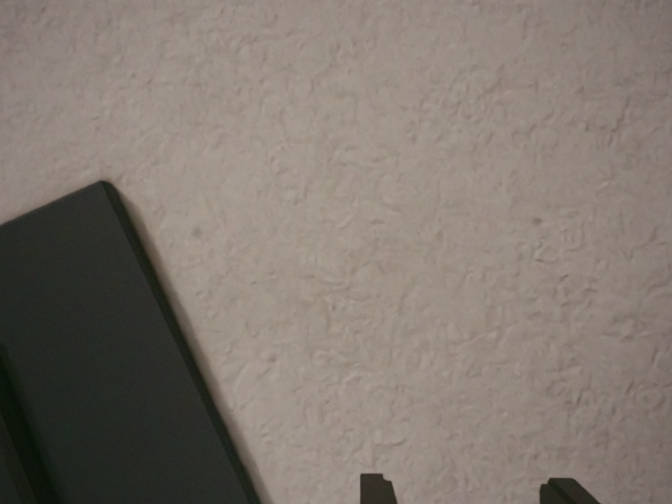

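>>> execute_actions(
  actions=[
    {"rows":[[-0.3854,0.51,-1.2434,-0.1,0.7105,1.2986,-0.7,0.2,0.1,-1.0,0,0.9,0.893,-0.2]]},
  ],
  pictures=false,
)

>>> execute_actions(
  actions=[
    {"rows":[[-0.3904,0.5132,-1.2487,-0.1,0.7126,1.2936,-0.7,0.2,0.1,-1.0,0,0.9,0.893,-0.2]],"steps":12},
  ],
  pictures=false,
)

>>> execute_actions(
  actions=[
    {"rows":[[-0.3954,0.5165,-1.2541,-0.1,0.7147,1.2886,-0.7,0.2,0.1,-1.0,0,0.9,0.893,-0.2]],"steps":12},
  ],
  pictures=false,
)

>>> execute_actions(
  actions=[
    {"rows":[[-0.4004,0.5197,-1.2594,-0.1,0.7168,1.2836,-0.7,0.2,0.1,-1.0,0,0.9,0.893,-0.2]],"steps":12},
  ],
  pictures=false,
)

>>> execute_actions(
  actions=[
    {"rows":[[-0.4004,0.5197,-1.2594,-0.1,0.7168,1.2836,-0.3,0.2,0.1,-1.0,0,0.9,0.893,-0.2]],"steps":10},
  ],
  pictures=false,
)

>>> execute_actions(
  actions=[
    {"rows":[[-0.3684,0.5,-1.2269,-0.1,0.704,1.3156,-0.3,0.2,0.1,-1.0,0,0.9,0.893,-0.2]]},
  ],
  pictures=false,
)

>>> execute_actions(
  actions=[
    {"rows":[[-0.3684,0.5,-1.2269,-0.1,0.704,1.3156,-1,0.2,0.1,-1.0,0,0.9,0.893,-0.2]],"steps":12},
  ],
)

Scene clock: 158.63 s of 6033.50 s.
left_arm: end_effector_position=(+0.4725, +0.0991, +0.0370) grip_measured=-0.58 end_effector_quat_wxyz=(+0.026, +0.652, -0.758, +0.022) end_effector_velocity=(-0.001, -0.001, -0.001) end_effector_angular_velocity=(-0.000, +0.001, +0.000) | right_arm: end_effector_position=(+0.4646, -0.1618, +0.1411) grip_measured=-0.22 end_effector_quat_wxyz=(+0.000, +0.957, -0.292, +0.000) end_effector_velocity=(+0.000, -0.000, -0.001) end_effector_angular_velocity=(-0.000, +0.001, -0.001)
Joint positions: left_arm=[-0.383  0.51  -1.242 -0.099  0.712  1.299  0.019] | right_arm=[ 0.2    0.1   -1.    -0.     0.9    0.893  0.035]
Joint velocities: left_arm=[-0.003  0.001 -0.    -0.001 -0.    -0.002  0.   ] | right_arm=[-0.001  0.002  0.    -0.    -0.001  0.    -0.   ]
Joint torques (N m, as the arm reports them, + toward a larger angle): left_arm=[ -9.86 -38.59 -21.59  -1.64  -2.8    0.36] | right_arm=[ -0.14 -16.95 -12.91  -0.4   -1.53   0.6 ]
Motor temperatures (°C, as the motors report them): left_arm=[29 37 40 33 35 35] | right_arm=[32 32 34 32 38 29]
Steps of this call (steps 1 to 15: the robot went on to your last target; steps 16 to 90: nothing new was sent; then 7.00 s passed at rest; steps 91 to 105: all 15 steps of this action). Readings (joint positions):
91: left_arm=[-0.369 0.500 -1.227 -0.100 0.704 1.315] | right_arm=[0.200 0.100 -1.000 0.000 0.900 0.893]
92: left_arm=[-0.370 0.502 -1.229 -0.100 0.706 1.312] | right_arm=[0.200 0.100 -1.000 0.000 0.900 0.893]
94: left_arm=[-0.377 0.506 -1.236 -0.100 0.708 1.306] | right_arm=[0.200 0.100 -1.000 0.000 0.900 0.893]
98: left_arm=[-0.382 0.509 -1.241 -0.099 0.711 1.300] | right_arm=[0.200 0.100 -1.000 -0.000 0.900 0.893]
105: the state above

Scene clock: 159.03 s of 6033.50 s.
left_arm: end_effector_position=(+0.4714, +0.0919, +0.0373) grip_measured=-0.58 end_effector_quat_wxyz=(+0.026, +0.650, -0.759, +0.024) end_effector_velocity=(+0.001, +0.002, +0.001) end_effector_angular_velocity=(+0.001, +0.001, +0.004) | right_arm: end_effector_position=(+0.4646, -0.1618, +0.1411) grip_measured=-0.22 end_effector_quat_wxyz=(+0.000, +0.957, -0.292, +0.000) end_effector_velocity=(-0.000, +0.001, -0.000) end_effector_angular_velocity=(-0.000, +0.001, +0.002)
Joint positions: left_arm=[-0.394  0.514 -1.25  -0.102  0.711  1.294  0.019] | right_arm=[ 0.2    0.1   -1.    -0.     0.9    0.893  0.035]
Joint velocities: left_arm=[ 0.004 -0.002 -0.001  0.001  0.004 -0.001 -0.   ] | right_arm=[ 0.002 -0.    -0.     0.     0.001 -0.     0.   ]
Joint torques (N m, as the arm reports them, + toward a larger angle): left_arm=[  0.6  -42.64 -19.89   0.36  -1.73   0.4 ] | right_arm=[ -0.17 -16.63 -12.9   -0.28  -1.58   0.57]
Motor temperatures (°C, as the motors report them): left_arm=[29 37 40 33 35 35] | right_arm=[32 32 34 32 38 29]
Steps of this call (steps 1 to 12: all 12 steps of this action). Readings (joint positions):
1: left_arm=[-0.383 0.510 -1.242 -0.099 0.712 1.299] | right_arm=[0.200 0.100 -1.000 -0.000 0.900 0.893]
2: left_arm=[-0.383 0.510 -1.243 -0.099 0.712 1.298] | right_arm=[0.200 0.100 -1.000 -0.000 0.900 0.893]
4: left_arm=[-0.385 0.512 -1.245 -0.099 0.713 1.296] | right_arm=[0.200 0.100 -1.000 0.000 0.900 0.893]
8: left_arm=[-0.392 0.514 -1.249 -0.101 0.711 1.294] | right_arm=[0.200 0.100 -1.000 -0.000 0.900 0.893]
12: the state above

Scene clock: 159.43 s of 6033.50 s.
left_arm: end_effector_position=(+0.4714, +0.0913, +0.0373) grip_measured=-0.58 end_effector_quat_wxyz=(+0.026, +0.651, -0.758, +0.023) end_effector_velocity=(-0.000, +0.000, -0.001) end_effector_angular_velocity=(+0.001, +0.001, +0.000) | right_arm: end_effector_position=(+0.4646, -0.1618, +0.1411) grip_measured=-0.22 end_effector_quat_wxyz=(+0.000, +0.957, -0.292, +0.000) end_effector_velocity=(+0.000, +0.000, +0.001) end_effector_angular_velocity=(+0.000, -0.001, +0.001)
Joint positions: left_arm=[-0.396  0.516 -1.254 -0.1    0.715  1.289  0.019] | right_arm=[ 0.2    0.1   -1.    -0.     0.9    0.893  0.035]
Joint velocities: left_arm=[ 0.     0.     0.001  0.001  0.001 -0.001  0.   ] | right_arm=[ 0.    -0.002  0.     0.     0.    -0.    -0.   ]
Joint torques (N m, as the arm reports them, + toward a larger angle): left_arm=[ -0.89 -41.83 -20.15   0.19  -1.92   0.18] | right_arm=[ -0.08 -16.95 -12.92  -0.45  -1.6    0.52]
Motor temperatures (°C, as the motors report them): left_arm=[29 37 40 33 35 35] | right_arm=[32 32 34 32 38 29]
Steps of this call (steps 1 to 12: all 12 steps of this action). Readings (joint positions):
1: left_arm=[-0.394 0.514 -1.250 -0.102 0.711 1.293] | right_arm=[0.200 0.100 -1.000 0.000 0.900 0.893]
2: left_arm=[-0.395 0.515 -1.251 -0.101 0.712 1.292] | right_arm=[0.200 0.100 -1.000 -0.000 0.900 0.893]
4: left_arm=[-0.395 0.516 -1.252 -0.101 0.713 1.291] | right_arm=[0.200 0.100 -1.000 -0.000 0.900 0.893]
8: left_arm=[-0.396 0.516 -1.254 -0.100 0.715 1.289] | right_arm=[0.200 0.100 -1.000 0.000 0.900 0.893]
12: the state above

Scene clock: 159.83 s of 6033.50 s.
left_arm: end_effector_position=(+0.4710, +0.0884, +0.0372) grip_measured=-0.58 end_effector_quat_wxyz=(+0.027, +0.651, -0.758, +0.023) end_effector_velocity=(-0.000, -0.000, -0.000) end_effector_angular_velocity=(+0.001, +0.001, +0.001) | right_arm: end_effector_position=(+0.4646, -0.1618, +0.1411) grip_measured=-0.22 end_effector_quat_wxyz=(+0.000, +0.957, -0.292, +0.000) end_effector_velocity=(+0.000, -0.000, -0.000) end_effector_angular_velocity=(-0.000, +0.001, -0.001)
Joint positions: left_arm=[-0.4    0.52  -1.259 -0.1    0.717  1.284  0.019] | right_arm=[ 0.2    0.1   -1.     0.     0.9    0.893  0.035]
Joint velocities: left_arm=[-0.001  0.001 -0.     0.     0.    -0.001  0.   ] | right_arm=[-0.001  0.001 -0.    -0.     0.     0.     0.   ]
Joint torques (N m, as the arm reports them, + toward a larger angle): left_arm=[ -0.92 -42.27 -20.55   0.1   -2.15   0.42] | right_arm=[ -0.08 -16.85 -12.77  -0.43  -1.56   0.61]
Motor temperatures (°C, as the motors report them): left_arm=[29 37 40 33 35 35] | right_arm=[32 32 34 32 38 29]
Steps of this call (steps 1 to 12: all 12 steps of this action). Readings (joint positions):
1: left_arm=[-0.396 0.516 -1.254 -0.100 0.715 1.289] | right_arm=[0.200 0.100 -1.000 0.000 0.900 0.893]
2: left_arm=[-0.396 0.517 -1.255 -0.100 0.715 1.288] | right_arm=[0.200 0.100 -1.000 0.000 0.900 0.893]
4: left_arm=[-0.398 0.518 -1.257 -0.100 0.716 1.286] | right_arm=[0.200 0.100 -1.000 -0.000 0.900 0.893]
8: left_arm=[-0.400 0.519 -1.259 -0.100 0.717 1.284] | right_arm=[0.200 0.100 -1.000 -0.000 0.900 0.893]
12: the state above

Scene clock: 160.17 s of 6033.50 s.
left_arm: end_effector_position=(+0.4714, +0.0881, +0.0376) grip_measured=-0.32 end_effector_quat_wxyz=(+0.026, +0.651, -0.758, +0.024) end_effector_velocity=(-0.004, +0.003, -0.005) end_effector_angular_velocity=(+0.007, +0.012, -0.000) | right_arm: end_effector_position=(+0.4646, -0.1618, +0.1411) grip_measured=-0.22 end_effector_quat_wxyz=(+0.000, +0.957, -0.292, +0.000) end_effector_velocity=(-0.000, +0.000, +0.000) end_effector_angular_velocity=(+0.000, -0.000, +0.001)
Joint positions: left_arm=[-0.401  0.52  -1.26  -0.1    0.716  1.284  0.03 ] | right_arm=[ 0.2    0.1   -1.     0.     0.9    0.893  0.035]
Joint velocities: left_arm=[ 0.001  0.003  0.007  0.001  0.004 -0.     0.   ] | right_arm=[ 0.001 -0.001  0.     0.     0.    -0.     0.   ]
Joint torques (N m, as the arm reports them, + toward a larger angle): left_arm=[ -0.3  -40.5  -18.28   0.32  -1.37   0.35] | right_arm=[ -0.09 -16.73 -13.    -0.2   -1.56   0.55]
Motor temperatures (°C, as the motors report them): left_arm=[29 37 40 33 35 35] | right_arm=[32 32 34 32 38 29]
Steps of this call (steps 1 to 10: all 10 steps of this action). Readings (joint positions):
1: left_arm=[-0.400 0.520 -1.259 -0.100 0.717 1.284] | right_arm=[0.200 0.100 -1.000 0.000 0.900 0.893]
2: left_arm=[-0.400 0.520 -1.260 -0.100 0.716 1.284] | right_arm=[0.200 0.100 -1.000 0.000 0.900 0.893]
4: left_arm=[-0.401 0.519 -1.262 -0.100 0.715 1.284] | right_arm=[0.200 0.100 -1.000 0.000 0.900 0.893]
8: left_arm=[-0.401 0.519 -1.261 -0.100 0.716 1.284] | right_arm=[0.200 0.100 -1.000 -0.000 0.900 0.893]
10: the state above

Scene clock: 160.67 s of 6033.50 s.
left_arm: end_effector_position=(+0.4738, +0.1071, +0.0373) grip_measured=-0.32 end_effector_quat_wxyz=(+0.025, +0.651, -0.758, +0.024) end_effector_velocity=(+0.001, +0.002, +0.000) end_effector_angular_velocity=(-0.001, -0.001, +0.001) | right_arm: end_effector_position=(+0.4646, -0.1618, +0.1411) grip_measured=-0.22 end_effector_quat_wxyz=(+0.000, +0.957, -0.292, +0.000) end_effector_velocity=(-0.001, +0.001, -0.000) end_effector_angular_velocity=(-0.000, +0.001, +0.002)
Joint positions: left_arm=[-0.369  0.5   -1.227 -0.1    0.704  1.315  0.03 ] | right_arm=[ 0.2    0.1   -1.     0.     0.9    0.893  0.035]
Joint velocities: left_arm=[ 0.003 -0.002  0.002 -0.    -0.001  0.002 -0.   ] | right_arm=[ 0.002 -0.    -0.     0.     0.001  0.    -0.   ]
Joint torques (N m, as the arm reports them, + toward a larger angle): left_arm=[ -0.41 -39.85 -18.22   0.09  -1.28   0.46] | right_arm=[  0.02 -16.77 -12.88  -0.27  -1.57   0.61]
Motor temperatures (°C, as the motors report them): left_arm=[29 37 40 33 35 35] | right_arm=[32 32 34 32 38 29]
Steps of this call (steps 1 to 15: all 15 steps of this action). Readings (joint positions):
1: left_arm=[-0.400 0.519 -1.259 -0.100 0.716 1.284] | right_arm=[0.200 0.100 -1.000 0.000 0.900 0.893]
2: left_arm=[-0.398 0.517 -1.256 -0.100 0.714 1.288] | right_arm=[0.200 0.100 -1.000 0.000 0.900 0.893]
4: left_arm=[-0.383 0.509 -1.241 -0.100 0.710 1.301] | right_arm=[0.200 0.100 -1.000 0.000 0.900 0.893]
8: left_arm=[-0.371 0.502 -1.230 -0.100 0.705 1.312] | right_arm=[0.200 0.100 -1.000 0.000 0.900 0.893]
15: the state above

Scene clock: 161.07 s of 6033.50 s.
left_arm: end_effector_position=(+0.4739, +0.1073, +0.0373) grip_measured=-1.00 end_effector_quat_wxyz=(+0.025, +0.651, -0.758, +0.024) end_effector_velocity=(-0.001, +0.001, -0.001) end_effector_angular_velocity=(+0.002, +0.001, -0.000) | right_arm: end_effector_position=(+0.4646, -0.1618, +0.1411) grip_measured=-0.22 end_effector_quat_wxyz=(+0.000, +0.957, -0.292, +0.000) end_effector_velocity=(+0.000, -0.000, +0.000) end_effector_angular_velocity=(+0.000, -0.001, -0.000)
Joint positions: left_arm=[-0.368  0.5   -1.227 -0.1    0.704  1.316  0.   ] | right_arm=[ 0.2    0.1   -1.    -0.     0.9    0.893  0.035]
Joint velocities: left_arm=[ 0.     0.     0.002  0.001 -0.    -0.001  0.   ] | right_arm=[-0.    -0.     0.     0.    -0.001 -0.    -0.   ]
Joint torques (N m, as the arm reports them, + toward a larger angle): left_arm=[ -0.4  -39.88 -17.71   0.29  -1.19   0.47] | right_arm=[ -0.19 -16.73 -12.84  -0.36  -1.6    0.62]
Motor temperatures (°C, as the motors report them): left_arm=[29 37 40 33 35 35] | right_arm=[32 32 34 32 38 29]
Steps of this call (steps 1 to 12: all 12 steps of this action). Readings (joint positions):
1: left_arm=[-0.369 0.500 -1.227 -0.100 0.704 1.315] | right_arm=[0.200 0.100 -1.000 0.000 0.900 0.893]
2: left_arm=[-0.369 0.500 -1.227 -0.100 0.704 1.315] | right_arm=[0.200 0.100 -1.000 0.000 0.900 0.893]
4: left_arm=[-0.369 0.500 -1.227 -0.100 0.704 1.316] | right_arm=[0.200 0.100 -1.000 -0.000 0.900 0.893]
8: left_arm=[-0.368 0.500 -1.227 -0.100 0.704 1.316] | right_arm=[0.200 0.100 -1.000 -0.000 0.900 0.893]
12: the state above
camera_calibration (this result's frames):
cam_left_wrist: T_world_to_cam=[[-0.989323, 0.144152, 0.0214759, 0.482517], [0.142128, 0.986868, -0.0767584, -0.104772], [-0.0322587, -0.0728865, -0.996818, 0.191806], [0, 0, 0, 1]] pos_world=[0.498444, 0.0478202, 0.172792]
cam_right_wrist: T_world_to_cam=[[-0.549346, -0.835585, 0.00393389, 0.148967], [-0.835594, 0.549332, -0.00418357, 0.543328], [0.00133472, -0.00558537, -0.999984, 0.266062], [0, 0, 0, 1]] pos_world=[0.535481, -0.172507, 0.267745]

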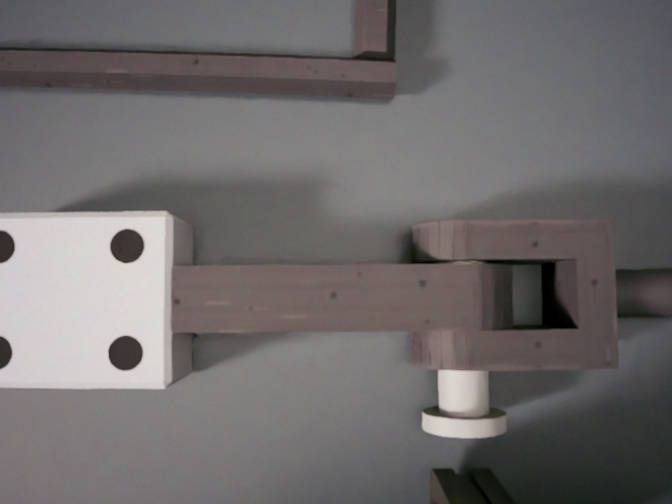

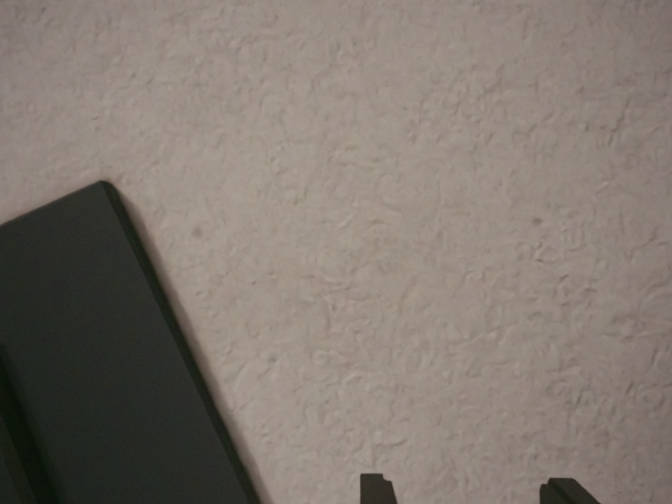

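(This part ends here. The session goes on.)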